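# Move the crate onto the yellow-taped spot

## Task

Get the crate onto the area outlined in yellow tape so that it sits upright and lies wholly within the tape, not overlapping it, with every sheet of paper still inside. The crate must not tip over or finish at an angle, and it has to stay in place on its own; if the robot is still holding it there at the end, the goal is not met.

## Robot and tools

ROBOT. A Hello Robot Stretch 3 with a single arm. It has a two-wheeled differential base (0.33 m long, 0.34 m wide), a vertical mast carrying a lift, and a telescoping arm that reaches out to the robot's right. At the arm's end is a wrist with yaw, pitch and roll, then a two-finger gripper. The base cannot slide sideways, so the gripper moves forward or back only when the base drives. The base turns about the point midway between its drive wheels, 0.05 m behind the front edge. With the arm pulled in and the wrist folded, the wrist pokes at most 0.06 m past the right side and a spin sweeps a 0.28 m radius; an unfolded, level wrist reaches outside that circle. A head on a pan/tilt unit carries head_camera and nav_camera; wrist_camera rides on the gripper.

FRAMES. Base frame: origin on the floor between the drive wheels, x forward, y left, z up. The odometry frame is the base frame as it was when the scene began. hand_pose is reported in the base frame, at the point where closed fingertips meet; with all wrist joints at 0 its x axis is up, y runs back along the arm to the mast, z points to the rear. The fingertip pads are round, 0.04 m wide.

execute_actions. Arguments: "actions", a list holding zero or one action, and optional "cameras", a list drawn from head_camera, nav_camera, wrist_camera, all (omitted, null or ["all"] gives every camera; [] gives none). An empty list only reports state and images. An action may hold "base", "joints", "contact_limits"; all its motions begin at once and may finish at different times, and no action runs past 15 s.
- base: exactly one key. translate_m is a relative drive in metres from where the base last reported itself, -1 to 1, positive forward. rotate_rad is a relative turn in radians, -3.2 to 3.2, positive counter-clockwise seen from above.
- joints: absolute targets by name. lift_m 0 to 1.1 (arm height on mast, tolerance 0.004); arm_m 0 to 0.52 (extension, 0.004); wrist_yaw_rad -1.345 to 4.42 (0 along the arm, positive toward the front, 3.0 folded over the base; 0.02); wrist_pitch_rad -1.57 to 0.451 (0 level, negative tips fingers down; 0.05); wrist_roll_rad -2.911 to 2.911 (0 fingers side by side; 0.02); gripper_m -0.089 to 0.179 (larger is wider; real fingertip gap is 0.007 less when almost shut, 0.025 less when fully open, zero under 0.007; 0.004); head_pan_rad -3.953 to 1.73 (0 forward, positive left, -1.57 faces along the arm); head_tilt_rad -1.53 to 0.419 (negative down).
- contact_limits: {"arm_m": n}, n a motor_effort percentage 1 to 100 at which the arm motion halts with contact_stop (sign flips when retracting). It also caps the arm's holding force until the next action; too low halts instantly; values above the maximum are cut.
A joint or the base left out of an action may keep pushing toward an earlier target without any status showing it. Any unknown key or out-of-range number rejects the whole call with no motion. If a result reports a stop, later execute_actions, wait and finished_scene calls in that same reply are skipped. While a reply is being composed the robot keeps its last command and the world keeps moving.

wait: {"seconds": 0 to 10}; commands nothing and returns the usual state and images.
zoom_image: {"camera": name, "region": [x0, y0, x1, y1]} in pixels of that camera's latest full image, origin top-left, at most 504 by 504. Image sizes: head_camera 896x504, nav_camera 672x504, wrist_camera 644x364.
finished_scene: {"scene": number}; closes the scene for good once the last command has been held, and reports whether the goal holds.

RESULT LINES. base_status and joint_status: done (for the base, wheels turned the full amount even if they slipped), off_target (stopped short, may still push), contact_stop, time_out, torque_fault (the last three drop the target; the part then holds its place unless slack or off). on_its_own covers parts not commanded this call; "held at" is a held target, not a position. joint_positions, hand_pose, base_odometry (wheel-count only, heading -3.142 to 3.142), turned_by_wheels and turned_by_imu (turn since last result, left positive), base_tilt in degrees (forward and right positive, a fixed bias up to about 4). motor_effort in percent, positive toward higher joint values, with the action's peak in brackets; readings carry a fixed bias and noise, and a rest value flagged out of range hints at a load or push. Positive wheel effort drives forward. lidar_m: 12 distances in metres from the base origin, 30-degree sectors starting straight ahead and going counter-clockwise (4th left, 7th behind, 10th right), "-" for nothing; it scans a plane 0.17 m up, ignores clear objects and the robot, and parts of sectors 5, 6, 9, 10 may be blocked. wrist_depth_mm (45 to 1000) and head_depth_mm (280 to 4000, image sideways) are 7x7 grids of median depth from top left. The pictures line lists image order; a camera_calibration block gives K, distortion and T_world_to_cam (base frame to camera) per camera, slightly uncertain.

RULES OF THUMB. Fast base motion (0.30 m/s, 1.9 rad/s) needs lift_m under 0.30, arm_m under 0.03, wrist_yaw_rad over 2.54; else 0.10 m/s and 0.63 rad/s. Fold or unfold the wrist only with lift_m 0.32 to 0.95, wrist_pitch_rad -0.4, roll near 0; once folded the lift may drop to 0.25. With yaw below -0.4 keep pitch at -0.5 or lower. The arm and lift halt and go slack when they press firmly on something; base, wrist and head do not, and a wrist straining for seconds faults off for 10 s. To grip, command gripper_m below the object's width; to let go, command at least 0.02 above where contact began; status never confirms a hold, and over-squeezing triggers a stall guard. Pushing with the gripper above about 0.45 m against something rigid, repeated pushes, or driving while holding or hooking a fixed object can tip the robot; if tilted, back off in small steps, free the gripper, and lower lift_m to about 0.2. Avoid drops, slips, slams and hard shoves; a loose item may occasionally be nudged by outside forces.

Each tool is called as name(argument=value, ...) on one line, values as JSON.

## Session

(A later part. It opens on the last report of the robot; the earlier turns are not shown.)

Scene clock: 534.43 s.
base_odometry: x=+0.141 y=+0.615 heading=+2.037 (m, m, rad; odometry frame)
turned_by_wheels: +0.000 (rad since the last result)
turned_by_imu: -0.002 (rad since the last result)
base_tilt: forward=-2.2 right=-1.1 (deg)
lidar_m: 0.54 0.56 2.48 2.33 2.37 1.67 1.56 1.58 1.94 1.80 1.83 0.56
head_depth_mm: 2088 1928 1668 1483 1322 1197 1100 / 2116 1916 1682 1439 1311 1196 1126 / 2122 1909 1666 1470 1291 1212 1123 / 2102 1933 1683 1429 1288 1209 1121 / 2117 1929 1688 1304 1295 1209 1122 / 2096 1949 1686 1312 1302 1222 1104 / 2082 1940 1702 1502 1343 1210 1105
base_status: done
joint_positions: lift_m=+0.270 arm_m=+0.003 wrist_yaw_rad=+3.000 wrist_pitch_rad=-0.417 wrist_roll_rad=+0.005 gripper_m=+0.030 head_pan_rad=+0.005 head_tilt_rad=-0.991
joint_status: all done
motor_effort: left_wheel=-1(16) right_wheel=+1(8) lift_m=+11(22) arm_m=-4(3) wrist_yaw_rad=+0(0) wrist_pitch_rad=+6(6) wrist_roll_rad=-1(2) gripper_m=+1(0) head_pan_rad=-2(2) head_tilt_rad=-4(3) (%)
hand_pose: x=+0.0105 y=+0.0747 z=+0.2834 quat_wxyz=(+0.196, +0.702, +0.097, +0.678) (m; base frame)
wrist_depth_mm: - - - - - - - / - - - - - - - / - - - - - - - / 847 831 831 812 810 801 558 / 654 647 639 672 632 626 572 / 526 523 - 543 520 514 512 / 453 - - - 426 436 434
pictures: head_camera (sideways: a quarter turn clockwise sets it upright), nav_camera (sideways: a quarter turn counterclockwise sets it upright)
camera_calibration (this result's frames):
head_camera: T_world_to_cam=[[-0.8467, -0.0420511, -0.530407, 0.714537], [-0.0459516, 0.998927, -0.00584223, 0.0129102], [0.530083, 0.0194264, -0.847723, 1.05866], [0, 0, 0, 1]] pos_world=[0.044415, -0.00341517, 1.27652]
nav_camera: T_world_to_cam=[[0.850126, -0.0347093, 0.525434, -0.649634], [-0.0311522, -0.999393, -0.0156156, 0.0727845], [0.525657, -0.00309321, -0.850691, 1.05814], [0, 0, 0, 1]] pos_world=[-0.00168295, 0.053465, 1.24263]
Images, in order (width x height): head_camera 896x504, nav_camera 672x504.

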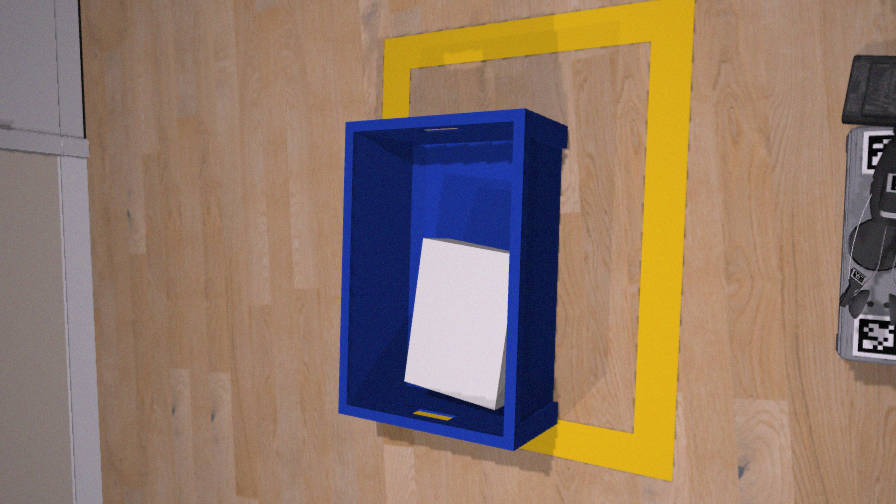

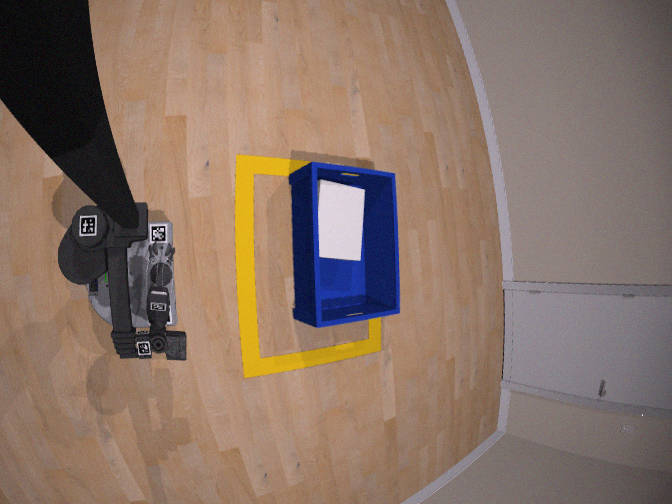

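execute_actions(actions=[{"base":{"rotate_rad":1.6}}], cameras=[])

execute_actions(actions=[{"base":{"translate_m":0.72}}], cameras=[])

execute_actions(actions=[{"base":{"rotate_rad":-1.6}}], cameras=[])

execute_actions(actions=[{"base":{"translate_m":0.72}}], cameras=[])

execute_actions(actions=[{"base":{"rotate_rad":-1.6}}], cameras=["nav_camera","head_camera"])

Scene clock: 542.57 s.
base_odometry: x=+0.141 y=+0.615 heading=-2.646 (m, m, rad; odometry frame)
turned_by_wheels: +1.600 (rad since the last result)
turned_by_imu: +1.563 (rad since the last result)
base_tilt: forward=-2.2 right=-1.2 (deg)
lidar_m: 2.33 2.38 1.66 1.56 1.59 1.92 1.80 1.84 0.56 0.54 0.57 2.47
head_depth_mm: 2210 1917 1666 1476 1336 1195 1104 / 2220 1919 1666 1470 1329 1200 1120 / 2221 1936 1683 1486 1330 1203 1116 / 2230 1942 1675 1485 1331 1209 1120 / 2211 1926 1682 1486 1329 1214 1127 / 2202 1956 1687 1488 1335 1215 1099 / 2242 1938 1701 1487 1336 1219 1098
base_status: done
joint_positions: lift_m=+0.270 arm_m=+0.003 wrist_yaw_rad=+3.000 wrist_pitch_rad=-0.417 wrist_roll_rad=+0.005 gripper_m=+0.030 head_pan_rad=+0.005 head_tilt_rad=-0.991
joint_status: not commanded
motor_effort: left_wheel=-4(10) right_wheel=+5(13) lift_m=+12(11) arm_m=-4(4) wrist_yaw_rad=+0(0) wrist_pitch_rad=+6(6) wrist_roll_rad=-2(2) gripper_m=+0(0) head_pan_rad=-2(2) head_tilt_rad=-5(4) (%)
hand_pose: x=+0.0105 y=+0.0747 z=+0.2834 quat_wxyz=(+0.196, +0.702, +0.097, +0.678) (m; base frame)
wrist_depth_mm: - - - - - - - / - - - - - - - / - - - - - - - / 846 822 835 827 814 797 793 / 641 649 640 661 627 633 625 / 527 529 - 535 524 509 511 / 452 - - - 423 435 431
pictures: none
No camera images: the call's "cameras" was empty. Leave "cameras" out to get every camera's image.

Scene clock: 546.83 s.
base_odometry: x=-0.493 y=+0.273 heading=-2.646 (m, m, rad; odometry frame)
turned_by_wheels: +0.000 (rad since the last result)
turned_by_imu: +0.001 (rad since the last result)
base_tilt: forward=-2.2 right=-1.1 (deg)
lidar_m: 1.62 1.65 1.72 1.62 1.65 2.12 2.52 0.78 0.64 2.14 2.17 1.72
head_depth_mm: 1571 1855 1659 1487 1333 1198 1097 / 1574 1848 1667 1477 1326 1206 1124 / 1569 1849 1665 1481 1326 1202 1124 / 1560 1856 1676 1482 1330 1209 1123 / 1558 1852 1689 1479 1332 1213 1120 / 1548 1857 1675 1494 1330 1209 1111 / 1525 1868 1682 1500 1333 1211 1105
base_status: done
joint_positions: lift_m=+0.270 arm_m=+0.003 wrist_yaw_rad=+3.000 wrist_pitch_rad=-0.417 wrist_roll_rad=+0.005 gripper_m=+0.030 head_pan_rad=+0.005 head_tilt_rad=-0.991
joint_status: not commanded
motor_effort: left_wheel=-4(8) right_wheel=+5(13) lift_m=+12(11) arm_m=-4(4) wrist_yaw_rad=+1(0) wrist_pitch_rad=+6(6) wrist_roll_rad=-1(2) gripper_m=+0(0) head_pan_rad=-1(1) head_tilt_rad=-4(4) (%)
hand_pose: x=+0.0105 y=+0.0747 z=+0.2833 quat_wxyz=(+0.196, +0.702, +0.097, +0.678) (m; base frame)
wrist_depth_mm: - - - - - - - / - - - - - - - / - - - - - - - / 837 843 828 817 818 800 789 / 653 649 639 668 632 626 618 / 528 528 - 538 525 512 511 / 455 - - - 426 435 429
pictures: none
No camera images: the call's "cameras" was empty. Leave "cameras" out to get every camera's image.

Scene clock: 549.10 s.
base_odometry: x=-0.493 y=+0.273 heading=+2.037 (m, m, rad; odometry frame)
turned_by_wheels: -1.600 (rad since the last result)
turned_by_imu: -1.564 (rad since the last result)
base_tilt: forward=-2.2 right=-1.2 (deg)
lidar_m: 2.13 2.17 1.73 1.62 1.65 1.74 1.62 1.64 2.09 2.51 0.79 0.64
head_depth_mm: 2111 1927 1683 1312 1292 1195 1093 / 2107 1928 1682 1489 1324 1196 1122 / 2079 1926 1675 1489 1328 1203 1117 / 2076 1940 1685 1485 1329 1204 1119 / 2060 1922 1686 1488 1333 1209 1121 / 2039 1954 1691 1491 1332 1207 1105 / 2027 1942 1686 1493 1348 1210 1108
base_status: done
joint_positions: lift_m=+0.270 arm_m=+0.003 wrist_yaw_rad=+3.000 wrist_pitch_rad=-0.417 wrist_roll_rad=+0.005 gripper_m=+0.030 head_pan_rad=+0.005 head_tilt_rad=-0.991
joint_status: not commanded
motor_effort: left_wheel=+4(13) right_wheel=-6(9) lift_m=+12(12) arm_m=-4(4) wrist_yaw_rad=+1(0) wrist_pitch_rad=+6(6) wrist_roll_rad=-2(1) gripper_m=+0(0) head_pan_rad=-3(3) head_tilt_rad=-3(3) (%)
hand_pose: x=+0.0105 y=+0.0747 z=+0.2833 quat_wxyz=(+0.196, +0.702, +0.097, +0.678) (m; base frame)
wrist_depth_mm: - - - - - - - / - - - - - - - / - - - - - - - / 843 842 825 820 818 802 788 / 654 652 643 664 633 628 631 / 529 525 - 538 522 513 512 / 454 - - - 424 433 433
pictures: none
No camera images: the call's "cameras" was empty. Leave "cameras" out to get every camera's image.

Scene clock: 553.37 s.
base_odometry: x=-0.816 y=+0.916 heading=+2.037 (m, m, rad; odometry frame)
turned_by_wheels: +0.000 (rad since the last result)
turned_by_imu: +0.002 (rad since the last result)
base_tilt: forward=-2.2 right=-1.1 (deg)
lidar_m: 1.43 1.45 1.85 1.68 1.71 2.50 2.33 2.35 0.35 0.35 0.36 1.53
head_depth_mm: 1399 1681 1671 1475 1326 1206 1072 / 1386 1663 1690 1484 1332 1206 1116 / 1371 1649 1678 1486 1330 1208 1128 / 1377 1635 1679 1478 1333 1209 1125 / 1364 1627 1699 1493 1327 1213 1129 / 1350 1612 1703 1487 1336 1208 1099 / 1355 1602 1697 1497 1341 1212 1103
base_status: done
joint_positions: lift_m=+0.270 arm_m=+0.003 wrist_yaw_rad=+3.000 wrist_pitch_rad=-0.417 wrist_roll_rad=+0.005 gripper_m=+0.030 head_pan_rad=+0.005 head_tilt_rad=-0.991
joint_status: not commanded
motor_effort: left_wheel=+3(13) right_wheel=-5(9) lift_m=+12(12) arm_m=-4(4) wrist_yaw_rad=+1(0) wrist_pitch_rad=+6(6) wrist_roll_rad=-1(1) gripper_m=+0(0) head_pan_rad=-2(2) head_tilt_rad=-4(4) (%)
hand_pose: x=+0.0105 y=+0.0747 z=+0.2833 quat_wxyz=(+0.196, +0.702, +0.097, +0.678) (m; base frame)
wrist_depth_mm: - - - - - - - / - - - - - - - / - - - - - - - / 847 829 827 820 809 795 784 / 644 642 634 657 633 629 621 / 528 526 - 538 528 513 510 / 449 - - - 425 435 433
pictures: none
No camera images: the call's "cameras" was empty. Leave "cameras" out to get every camera's image.

Scene clock: 555.57 s.
base_odometry: x=-0.816 y=+0.916 heading=+0.437 (m, m, rad; odometry frame)
turned_by_wheels: -1.600 (rad since the last result)
turned_by_imu: -1.564 (rad since the last result)
base_tilt: forward=-2.2 right=-1.2 (deg)
lidar_m: 0.35 0.36 1.54 1.43 1.44 1.82 1.68 1.70 2.51 2.32 2.35 0.36
head_depth_mm: 2282 1925 1668 1480 1330 1201 1102 / 2256 1919 1663 1489 1326 1211 1117 / 2239 1903 1684 1377 1161 1194 1125 / 2233 1933 1687 1472 1167 1198 1123 / 2259 1939 1686 1441 1320 1208 1125 / 2216 1944 1679 1488 1316 1207 1099 / 2229 1937 1676 1498 1343 1213 1109
base_status: done
joint_positions: lift_m=+0.270 arm_m=+0.003 wrist_yaw_rad=+3.000 wrist_pitch_rad=-0.417 wrist_roll_rad=+0.005 gripper_m=+0.030 head_pan_rad=+0.005 head_tilt_rad=-0.991
joint_status: not commanded
motor_effort: left_wheel=+4(12) right_wheel=-5(12) lift_m=+12(11) arm_m=-4(4) wrist_yaw_rad=+1(1) wrist_pitch_rad=+6(6) wrist_roll_rad=-2(2) gripper_m=+1(0) head_pan_rad=-2(2) head_tilt_rad=-5(3) (%)
hand_pose: x=+0.0105 y=+0.0746 z=+0.2833 quat_wxyz=(+0.196, +0.702, +0.097, +0.678) (m; base frame)
wrist_depth_mm: - - - - - - - / - - - - - - - / - - - - - - - / 849 833 817 821 808 818 750 / 650 646 640 652 634 628 354 / 526 525 - 537 525 502 375 / 455 - - - 421 434 379
pictures: head_camera (sideways: a quarter turn clockwise sets it upright), nav_camera (sideways: a quarter turn counterclockwise sets it upright)
camera_calibration (this result's frames):
head_camera: T_world_to_cam=[[-0.8467, -0.0420507, -0.530407, 0.714537], [-0.0459511, 0.998927, -0.00584223, 0.0129102], [0.530083, 0.0194262, -0.847723, 1.05866], [0, 0, 0, 1]] pos_world=[0.044415, -0.00341519, 1.27652]
nav_camera: T_world_to_cam=[[0.850126, -0.0347098, 0.525434, -0.649634], [-0.0311527, -0.999393, -0.0156156, 0.0727845], [0.525657, -0.00309348, -0.850691, 1.05814], [0, 0, 0, 1]] pos_world=[-0.00168292, 0.053465, 1.24263]
Images, in order (width x height): head_camera 896x504, nav_camera 672x504.

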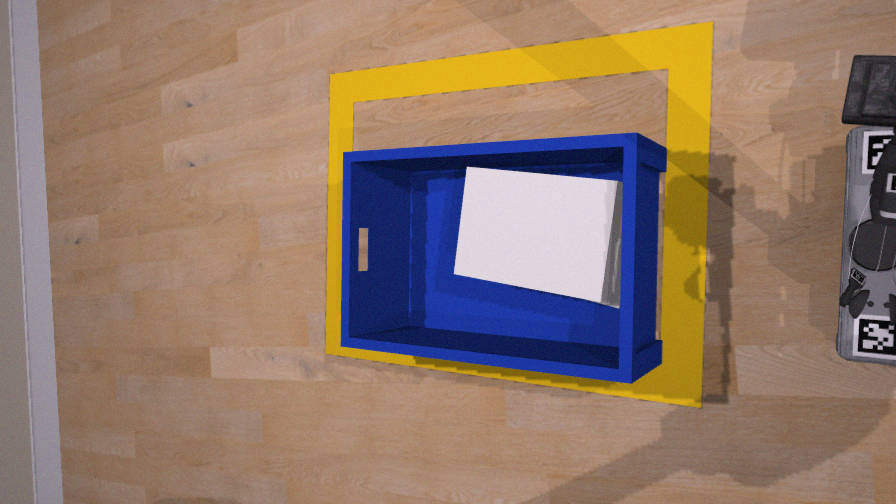

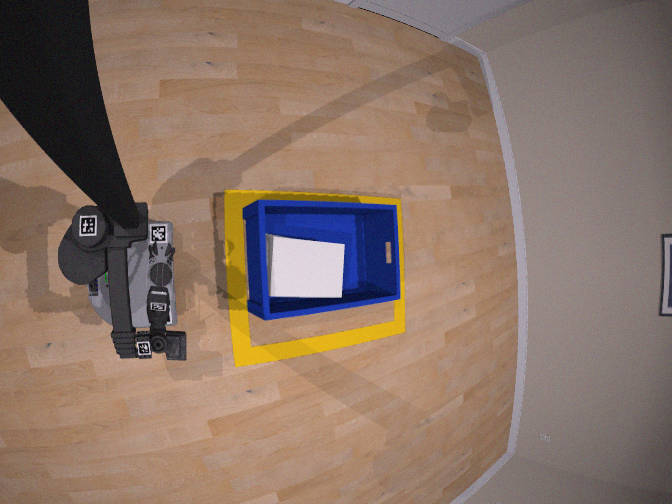

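execute_actions(actions=[{"base":{"translate_m":0.39},"joints":{"lift_m":0.32}}], cameras=[])

execute_actions(actions=[{"base":{"translate_m":-0.35},"joints":{"lift_m":0.27}}], cameras=[])

execute_actions(actions=[{"base":{"rotate_rad":1.6}}], cameras=[])

execute_actions(actions=[{"base":{"translate_m":0.55}}], cameras=[])

execute_actions(actions=[{"base":{"rotate_rad":-1.6}}], cameras=[])

execute_actions(actions=[{"base":{"translate_m":0.7}}], cameras=[])

execute_actions(actions=[{"base":{"rotate_rad":-1.6}}], cameras=["nav_camera","head_camera"])

Scene clock: 568.57 s.
base_odometry: x=-0.463 y=+1.082 heading=+0.438 (m, m, rad; odometry frame)
turned_by_wheels: +0.000 (rad since the last result)
turned_by_imu: +0.000 (rad since the last result)
base_tilt: forward=-2.1 right=-1.2 (deg)
lidar_m: 0.57 0.31 0.15 0.19 1.49 1.88 2.06 2.10 2.46 2.28 0.15 -
head_depth_mm: 2031 1908 1667 1490 1325 1198 1101 / 2026 1926 1668 1484 1326 1181 1117 / 2011 1934 1684 1479 1207 1050 1001 / 1992 1934 1673 1479 1339 1054 995 / 1985 1945 1676 1500 1317 1183 1117 / 1975 1939 1698 1482 1290 1146 1076 / 1953 1957 1694 1501 1332 1210 1111
base_status: translate_m off_target (by the wheels' count: +0.3899 of +0.3900)
joint_positions: lift_m=+0.320 arm_m=+0.003 wrist_yaw_rad=+3.000 wrist_pitch_rad=-0.417 wrist_roll_rad=+0.005 gripper_m=+0.030 head_pan_rad=+0.005 head_tilt_rad=-0.991
joint_status: all done
on_its_own: left_wheel is at rest, and its effort (+22) is outside its rest range (-18 to +18)
motor_effort: left_wheel=+22(31) right_wheel=+15(63) lift_m=+23(24) arm_m=-3(4) wrist_yaw_rad=+1(1) wrist_pitch_rad=+6(6) wrist_roll_rad=-2(2) gripper_m=+0(1) head_pan_rad=-2(2) head_tilt_rad=-3(3) (%)
hand_pose: x=+0.0105 y=+0.0747 z=+0.3326 quat_wxyz=(+0.196, +0.702, +0.097, +0.678) (m; base frame)
wrist_depth_mm: - - - - - - - / - - - - - - - / - - - - - - - / 951 941 935 920 907 905 892 / 728 729 714 746 375 390 415 / 592 588 - 554 403 439 488 / 503 512 - 269 455 476 485
pictures: none
No camera images: the call's "cameras" was empty. Leave "cameras" out to get every camera's image.

Scene clock: 571.57 s.
base_odometry: x=-0.780 y=+0.933 heading=+0.438 (m, m, rad; odometry frame)
turned_by_wheels: +0.000 (rad since the last result)
turned_by_imu: -0.001 (rad since the last result)
base_tilt: forward=-2.1 right=-1.1 (deg)
lidar_m: 0.40 0.41 1.55 1.43 1.45 1.83 1.72 1.74 2.51 2.32 2.34 0.42
head_depth_mm: 2250 1920 1670 1479 1327 1204 1098 / 2220 1911 1676 1482 1330 1197 1121 / 2218 1924 1681 1311 1191 1207 1122 / 2235 1935 1681 1298 1195 1208 1120 / 2213 1947 1684 1426 1236 1209 1122 / 2199 1939 1684 1491 1314 1208 1106 / 2187 1932 1695 1486 1339 1213 1099
base_status: done
joint_positions: lift_m=+0.270 arm_m=+0.003 wrist_yaw_rad=+3.000 wrist_pitch_rad=-0.417 wrist_roll_rad=+0.005 gripper_m=+0.030 head_pan_rad=+0.005 head_tilt_rad=-0.991
joint_status: all done
motor_effort: left_wheel=+2(17) right_wheel=-2(11) lift_m=+11(24) arm_m=-4(4) wrist_yaw_rad=+1(1) wrist_pitch_rad=+6(6) wrist_roll_rad=-2(1) gripper_m=+0(0) head_pan_rad=-2(1) head_tilt_rad=-4(3) (%)
hand_pose: x=+0.0105 y=+0.0747 z=+0.2834 quat_wxyz=(+0.196, +0.702, +0.097, +0.678) (m; base frame)
wrist_depth_mm: - - - - - - - / - - - - - - - / - - - - - - - / 838 831 822 818 825 803 799 / 650 643 641 661 631 626 404 / 530 529 - 541 525 513 415 / 451 - - - 427 438 416
pictures: none
No camera images: the call's "cameras" was empty. Leave "cameras" out to get every camera's image.

Scene clock: 573.77 s.
base_odometry: x=-0.780 y=+0.933 heading=+2.038 (m, m, rad; odometry frame)
turned_by_wheels: +1.600 (rad since the last result)
turned_by_imu: +1.564 (rad since the last result)
base_tilt: forward=-2.2 right=-1.2 (deg)
lidar_m: 1.43 1.45 1.85 1.72 1.75 2.49 2.32 2.36 0.42 0.40 0.42 1.54
head_depth_mm: 1403 1684 1662 1486 1327 1203 1103 / 1403 1674 1675 1488 1327 1207 1119 / 1383 1660 1674 1484 1320 1205 1119 / 1369 1653 1676 1483 1325 1212 1125 / 1369 1631 1685 1492 1331 1204 1117 / 1352 1628 1690 1487 1339 1211 1111 / 1347 1608 1675 1508 1333 1202 1105
base_status: done
joint_positions: lift_m=+0.270 arm_m=+0.003 wrist_yaw_rad=+3.000 wrist_pitch_rad=-0.417 wrist_roll_rad=+0.005 gripper_m=+0.030 head_pan_rad=+0.005 head_tilt_rad=-0.991
joint_status: not commanded
motor_effort: left_wheel=-4(8) right_wheel=+5(14) lift_m=+12(11) arm_m=-4(4) wrist_yaw_rad=+0(1) wrist_pitch_rad=+6(6) wrist_roll_rad=-1(1) gripper_m=+0(0) head_pan_rad=-2(2) head_tilt_rad=-4(5) (%)
hand_pose: x=+0.0105 y=+0.0747 z=+0.2834 quat_wxyz=(+0.196, +0.702, +0.097, +0.678) (m; base frame)
wrist_depth_mm: - - - - - - - / - - - - - - - / - - - - - - - / 846 843 829 821 811 803 795 / 647 646 637 665 630 625 627 / 530 529 - 537 526 511 514 / 451 - - - 426 435 431
pictures: none
No camera images: the call's "cameras" was empty. Leave "cameras" out to get every camera's image.

Scene clock: 577.23 s.
base_odometry: x=-1.028 y=+1.424 heading=+2.037 (m, m, rad; odometry frame)
turned_by_wheels: +0.000 (rad since the last result)
turned_by_imu: +0.001 (rad since the last result)
base_tilt: forward=-2.1 right=-1.1 (deg)
lidar_m: 0.89 0.90 1.15 1.77 1.79 2.33 2.86 0.57 0.50 2.35 1.38 0.95
head_depth_mm: 849 1025 1288 1479 1329 1197 1100 / 847 1024 1278 1453 1324 1207 1124 / 847 1015 1265 1470 1334 1200 1125 / 838 1006 1250 1463 1331 1203 1128 / 832 993 1235 1465 1325 1210 1125 / 827 988 1221 1450 1327 1212 1108 / 822 980 1220 1449 1333 1210 1103
base_status: done
joint_positions: lift_m=+0.270 arm_m=+0.003 wrist_yaw_rad=+3.000 wrist_pitch_rad=-0.417 wrist_roll_rad=+0.005 gripper_m=+0.030 head_pan_rad=+0.005 head_tilt_rad=-0.991
joint_status: not commanded
motor_effort: left_wheel=-4(8) right_wheel=+5(12) lift_m=+11(11) arm_m=-4(4) wrist_yaw_rad=+1(1) wrist_pitch_rad=+6(6) wrist_roll_rad=-1(2) gripper_m=+0(1) head_pan_rad=-1(3) head_tilt_rad=-4(3) (%)
hand_pose: x=+0.0105 y=+0.0747 z=+0.2834 quat_wxyz=(+0.196, +0.702, +0.097, +0.678) (m; base frame)
wrist_depth_mm: - - - - - - 822 / - - - - - - 840 / - - - - - - 857 / 844 830 823 815 808 796 787 / 650 645 634 664 626 630 619 / 531 528 - 536 531 514 508 / 452 - - - 427 436 432
pictures: none
No camera images: the call's "cameras" was empty. Leave "cameras" out to get every camera's image.

Scene clock: 579.50 s.
base_odometry: x=-1.028 y=+1.424 heading=+0.438 (m, m, rad; odometry frame)
turned_by_wheels: -1.600 (rad since the last result)
turned_by_imu: -1.564 (rad since the last result)
base_tilt: forward=-2.1 right=-1.1 (deg)
lidar_m: 2.35 1.42 0.96 0.89 0.90 1.14 1.77 1.79 2.28 2.86 0.58 0.50
head_depth_mm: 2213 1921 1669 1456 1245 1210 1098 / 2192 1929 1673 1449 1328 1200 1116 / 2201 1922 1677 1490 1334 1198 1120 / 2188 1907 1677 1480 1329 1205 1124 / 2190 1923 1685 1494 1327 1199 1122 / 2181 1959 1691 1493 1342 1211 1106 / 2202 1930 1679 1496 1345 1206 1107
base_status: done
joint_positions: lift_m=+0.270 arm_m=+0.003 wrist_yaw_rad=+3.000 wrist_pitch_rad=-0.417 wrist_roll_rad=+0.005 gripper_m=+0.030 head_pan_rad=+0.005 head_tilt_rad=-0.991
joint_status: not commanded
motor_effort: left_wheel=+4(11) right_wheel=-5(10) lift_m=+11(12) arm_m=-4(4) wrist_yaw_rad=+0(0) wrist_pitch_rad=+6(6) wrist_roll_rad=-2(2) gripper_m=+0(0) head_pan_rad=-2(2) head_tilt_rad=-3(4) (%)
hand_pose: x=+0.0105 y=+0.0747 z=+0.2834 quat_wxyz=(+0.196, +0.702, +0.097, +0.678) (m; base frame)
wrist_depth_mm: 737 - 835 887 967 - - / 774 - 904 975 - - - / 855 890 995 - - - - / 830 841 828 827 811 818 798 / 647 644 646 668 641 625 620 / 529 522 - 537 525 512 510 / 452 - - - 424 436 434
pictures: none
No camera images: the call's "cameras" was empty. Leave "cameras" out to get every camera's image.

Scene clock: 583.70 s.
base_odometry: x=-0.394 y=+1.721 heading=+0.438 (m, m, rad; odometry frame)
turned_by_wheels: +0.000 (rad since the last result)
turned_by_imu: +0.002 (rad since the last result)
base_tilt: forward=-2.2 right=-1.1 (deg)
lidar_m: 1.66 1.57 1.03 0.97 0.99 1.24 2.46 2.48 0.33 0.32 0.32 0.40
head_depth_mm: 1640 1871 1680 1480 1327 1152 1059 / 1629 1847 1667 1478 1322 1199 1121 / 1616 1852 1669 1485 1335 1199 1120 / 1614 1866 1682 1477 1324 1207 1122 / 1590 1841 1686 1487 1334 1211 1121 / 1581 1833 1672 1481 1332 1209 1102 / 1567 1830 1704 1491 1335 1204 1104
base_status: done
joint_positions: lift_m=+0.270 arm_m=+0.003 wrist_yaw_rad=+3.000 wrist_pitch_rad=-0.417 wrist_roll_rad=+0.005 gripper_m=+0.030 head_pan_rad=+0.005 head_tilt_rad=-0.991
joint_status: not commanded
motor_effort: left_wheel=+4(12) right_wheel=-5(8) lift_m=+11(12) arm_m=-4(4) wrist_yaw_rad=+0(1) wrist_pitch_rad=+6(6) wrist_roll_rad=-1(1) gripper_m=+0(0) head_pan_rad=-2(2) head_tilt_rad=-4(5) (%)
hand_pose: x=+0.0105 y=+0.0747 z=+0.2834 quat_wxyz=(+0.196, +0.702, +0.097, +0.678) (m; base frame)
wrist_depth_mm: 800 - 901 971 - - - / 868 - 988 - - - - / 930 949 - - - - - / 837 845 834 828 801 809 802 / 640 653 640 668 636 630 624 / 528 528 - 539 531 515 511 / 455 - - - 423 435 431
pictures: none
No camera images: the call's "cameras" was empty. Leave "cameras" out to get every camera's image.

Scene clock: 585.97 s.
base_odometry: x=-0.394 y=+1.721 heading=-1.162 (m, m, rad; odometry frame)
turned_by_wheels: -1.600 (rad since the last result)
turned_by_imu: -1.564 (rad since the last result)
base_tilt: forward=-2.2 right=-1.1 (deg)
lidar_m: 0.32 0.32 0.40 1.66 1.62 1.03 0.97 0.98 1.22 2.46 2.48 0.33
head_depth_mm: 2268 1907 1666 1490 1324 1183 1097 / 2275 1924 1681 1362 1229 1192 1120 / 2258 1932 1674 1287 1203 1187 1119 / 2258 1916 1687 1290 1234 1180 1126 / 2280 1923 1686 1410 1344 1169 1126 / 2295 1949 1694 1478 1285 1176 1105 / 2314 1945 1669 1496 1336 1212 1110
base_status: done
joint_positions: lift_m=+0.270 arm_m=+0.003 wrist_yaw_rad=+3.000 wrist_pitch_rad=-0.417 wrist_roll_rad=+0.005 gripper_m=+0.030 head_pan_rad=+0.005 head_tilt_rad=-0.991
joint_status: not commanded
motor_effort: left_wheel=+4(11) right_wheel=-6(12) lift_m=+11(11) arm_m=-4(4) wrist_yaw_rad=+1(0) wrist_pitch_rad=+6(6) wrist_roll_rad=-2(1) gripper_m=+1(0) head_pan_rad=-2(2) head_tilt_rad=-4(3) (%)
hand_pose: x=+0.0105 y=+0.0747 z=+0.2834 quat_wxyz=(+0.196, +0.702, +0.097, +0.678) (m; base frame)
wrist_depth_mm: - - - - - - - / - - - - - - - / - - - - - - - / 844 836 828 820 815 424 436 / 657 648 645 673 632 440 328 / 530 524 - 539 529 468 331 / 452 - - - 427 430 337
pictures: head_camera (sideways: a quarter turn clockwise sets it upright), nav_camera (sideways: a quarter turn counterclockwise sets it upright)
camera_calibration (this result's frames):
head_camera: T_world_to_cam=[[-0.846701, -0.0420509, -0.530405, 0.714535], [-0.0459513, 0.998927, -0.00584216, 0.0129101], [0.530082, 0.0194263, -0.847724, 1.05866], [0, 0, 0, 1]] pos_world=[0.044415, -0.00341518, 1.27652]
nav_camera: T_world_to_cam=[[0.850127, -0.0347096, 0.525433, -0.649632], [-0.0311525, -0.999393, -0.0156155, 0.0727844], [0.525656, -0.00309338, -0.850692, 1.05814], [0, 0, 0, 1]] pos_world=[-0.00168303, 0.053465, 1.24263]
Images, in order (width x height): head_camera 896x504, nav_camera 672x504.

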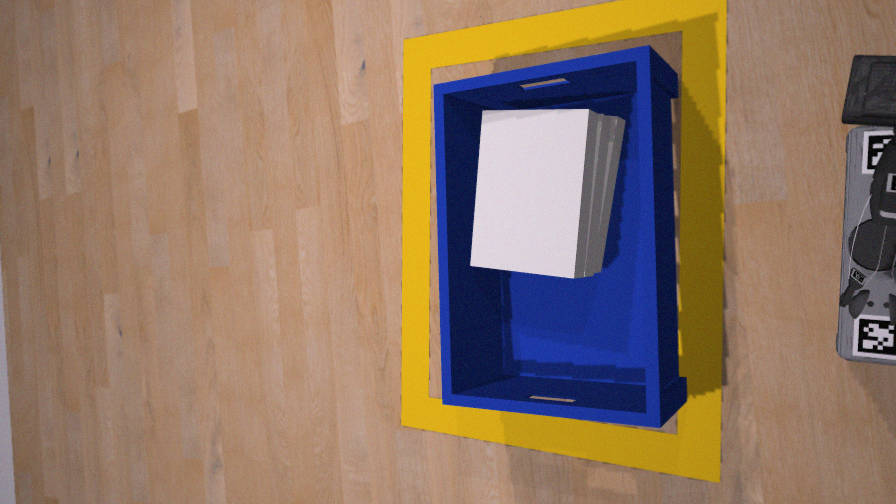

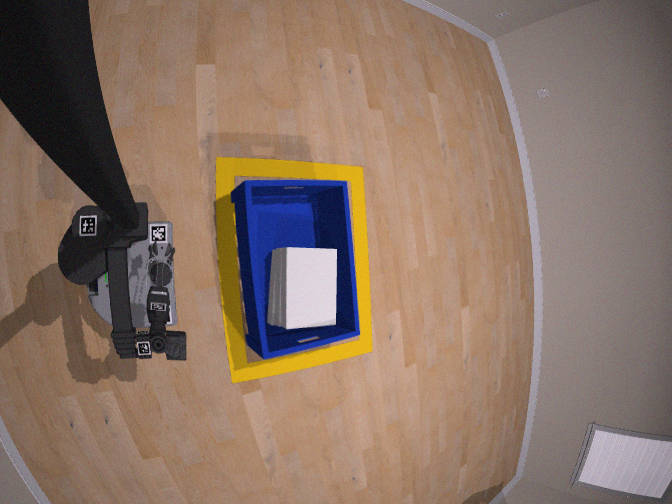

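execute_actions(actions=[{"base":{"translate_m":0.39},"joints":{"lift_m":0.32}}], cameras=[])

execute_actions(actions=[{"base":{"translate_m":-0.4},"joints":{"lift_m":0.27}}], cameras=["head_camera"])

Scene clock: 594.67 s.
base_odometry: x=-0.239 y=+1.363 heading=-1.162 (m, m, rad; odometry frame)
turned_by_wheels: +0.000 (rad since the last result)
turned_by_imu: +0.001 (rad since the last result)
base_tilt: forward=-2.1 right=-1.1 (deg)
lidar_m: - - 0.15 0.20 1.73 1.45 1.35 1.36 1.71 0.19 0.15 -
head_depth_mm: 2228 1926 1679 1466 1316 1190 1062 / 2216 1926 1679 1476 1330 1084 1095 / 2235 1923 1683 1480 1211 1059 1117 / 2199 1920 1673 1500 1136 1072 1118 / 2217 1917 1681 1484 1276 1206 1120 / 2190 1928 1683 1490 1270 1170 1077 / 2184 1928 1675 1497 1341 1220 1077
base_status: translate_m off_target (by the wheels' count: +0.3899 of +0.3900)
joint_positions: lift_m=+0.320 arm_m=+0.003 wrist_yaw_rad=+3.000 wrist_pitch_rad=-0.417 wrist_roll_rad=+0.005 gripper_m=+0.030 head_pan_rad=+0.005 head_tilt_rad=-0.991
joint_status: all done
on_its_own: left_wheel is at rest, and its effort (+21) is outside its rest range (-18 to +18)
motor_effort: left_wheel=+21(41) right_wheel=+17(31) lift_m=+24(29) arm_m=-4(4) wrist_yaw_rad=+0(1) wrist_pitch_rad=+6(6) wrist_roll_rad=-2(1) gripper_m=+0(0) head_pan_rad=-3(2) head_tilt_rad=-4(3) (%)
hand_pose: x=+0.0105 y=+0.0747 z=+0.3326 quat_wxyz=(+0.195, +0.702, +0.097, +0.678) (m; base frame)
wrist_depth_mm: - - - - - - - / - - - - - - - / - - - - - - - / 925 934 930 922 916 909 887 / 736 723 712 447 460 489 442 / 599 589 - 551 518 534 443 / 497 513 - 269 471 484 453
pictures: none
No camera images: the call's "cameras" was empty. Leave "cameras" out to get every camera's image.

Scene clock: 597.83 s.
base_odometry: x=-0.398 y=+1.730 heading=-1.162 (m, m, rad; odometry frame)
turned_by_wheels: +0.000 (rad since the last result)
turned_by_imu: -0.001 (rad since the last result)
base_tilt: forward=-2.2 right=-1.1 (deg)
lidar_m: 0.45 0.46 1.80 1.66 1.59 1.03 0.96 0.97 1.21 2.45 2.49 0.46
head_depth_mm: 2275 1933 1666 1485 1306 1204 1099 / 2305 1912 1675 1282 1256 1201 1117 / 2255 1920 1680 1296 1270 1204 1126 / 2266 1936 1695 1303 1267 1202 1123 / 2314 1942 1680 1441 1298 1209 1127 / 2271 1951 1676 1421 1292 1211 1108 / 2296 1942 1683 1496 1343 1207 1110
base_status: done
joint_positions: lift_m=+0.270 arm_m=+0.003 wrist_yaw_rad=+3.000 wrist_pitch_rad=-0.417 wrist_roll_rad=+0.005 gripper_m=+0.030 head_pan_rad=+0.005 head_tilt_rad=-0.991
joint_status: all done
motor_effort: left_wheel=+2(12) right_wheel=-2(11) lift_m=+11(22) arm_m=-4(4) wrist_yaw_rad=+0(0) wrist_pitch_rad=+6(6) wrist_roll_rad=-2(2) gripper_m=+0(0) head_pan_rad=-2(2) head_tilt_rad=-5(3) (%)
hand_pose: x=+0.0105 y=+0.0747 z=+0.2834 quat_wxyz=(+0.195, +0.702, +0.097, +0.678) (m; base frame)
wrist_depth_mm: - - - - - - - / - - - - - - - / - - - - - - - / 846 824 833 821 803 801 448 / 643 638 641 662 632 625 477 / 525 523 - 544 524 512 477 / 451 - - - 424 435 434
pictures: head_camera (sideways: a quarter turn clockwise sets it upright)
camera_calibration (this result's frames):
head_camera: T_world_to_cam=[[-0.846701, -0.042051, -0.530405, 0.714535], [-0.0459515, 0.998927, -0.00584215, 0.0129101], [0.530081, 0.0194264, -0.847724, 1.05866], [0, 0, 0, 1]] pos_world=[0.044415, -0.00341517, 1.27652]
Images, in order (width x height): head_camera 896x504.

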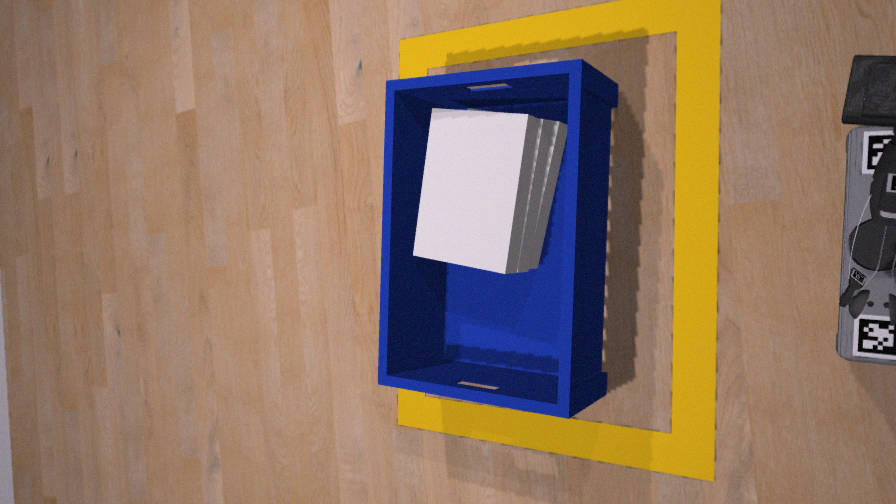

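finished_scene(scene=1)

The scene is finished: the task was done.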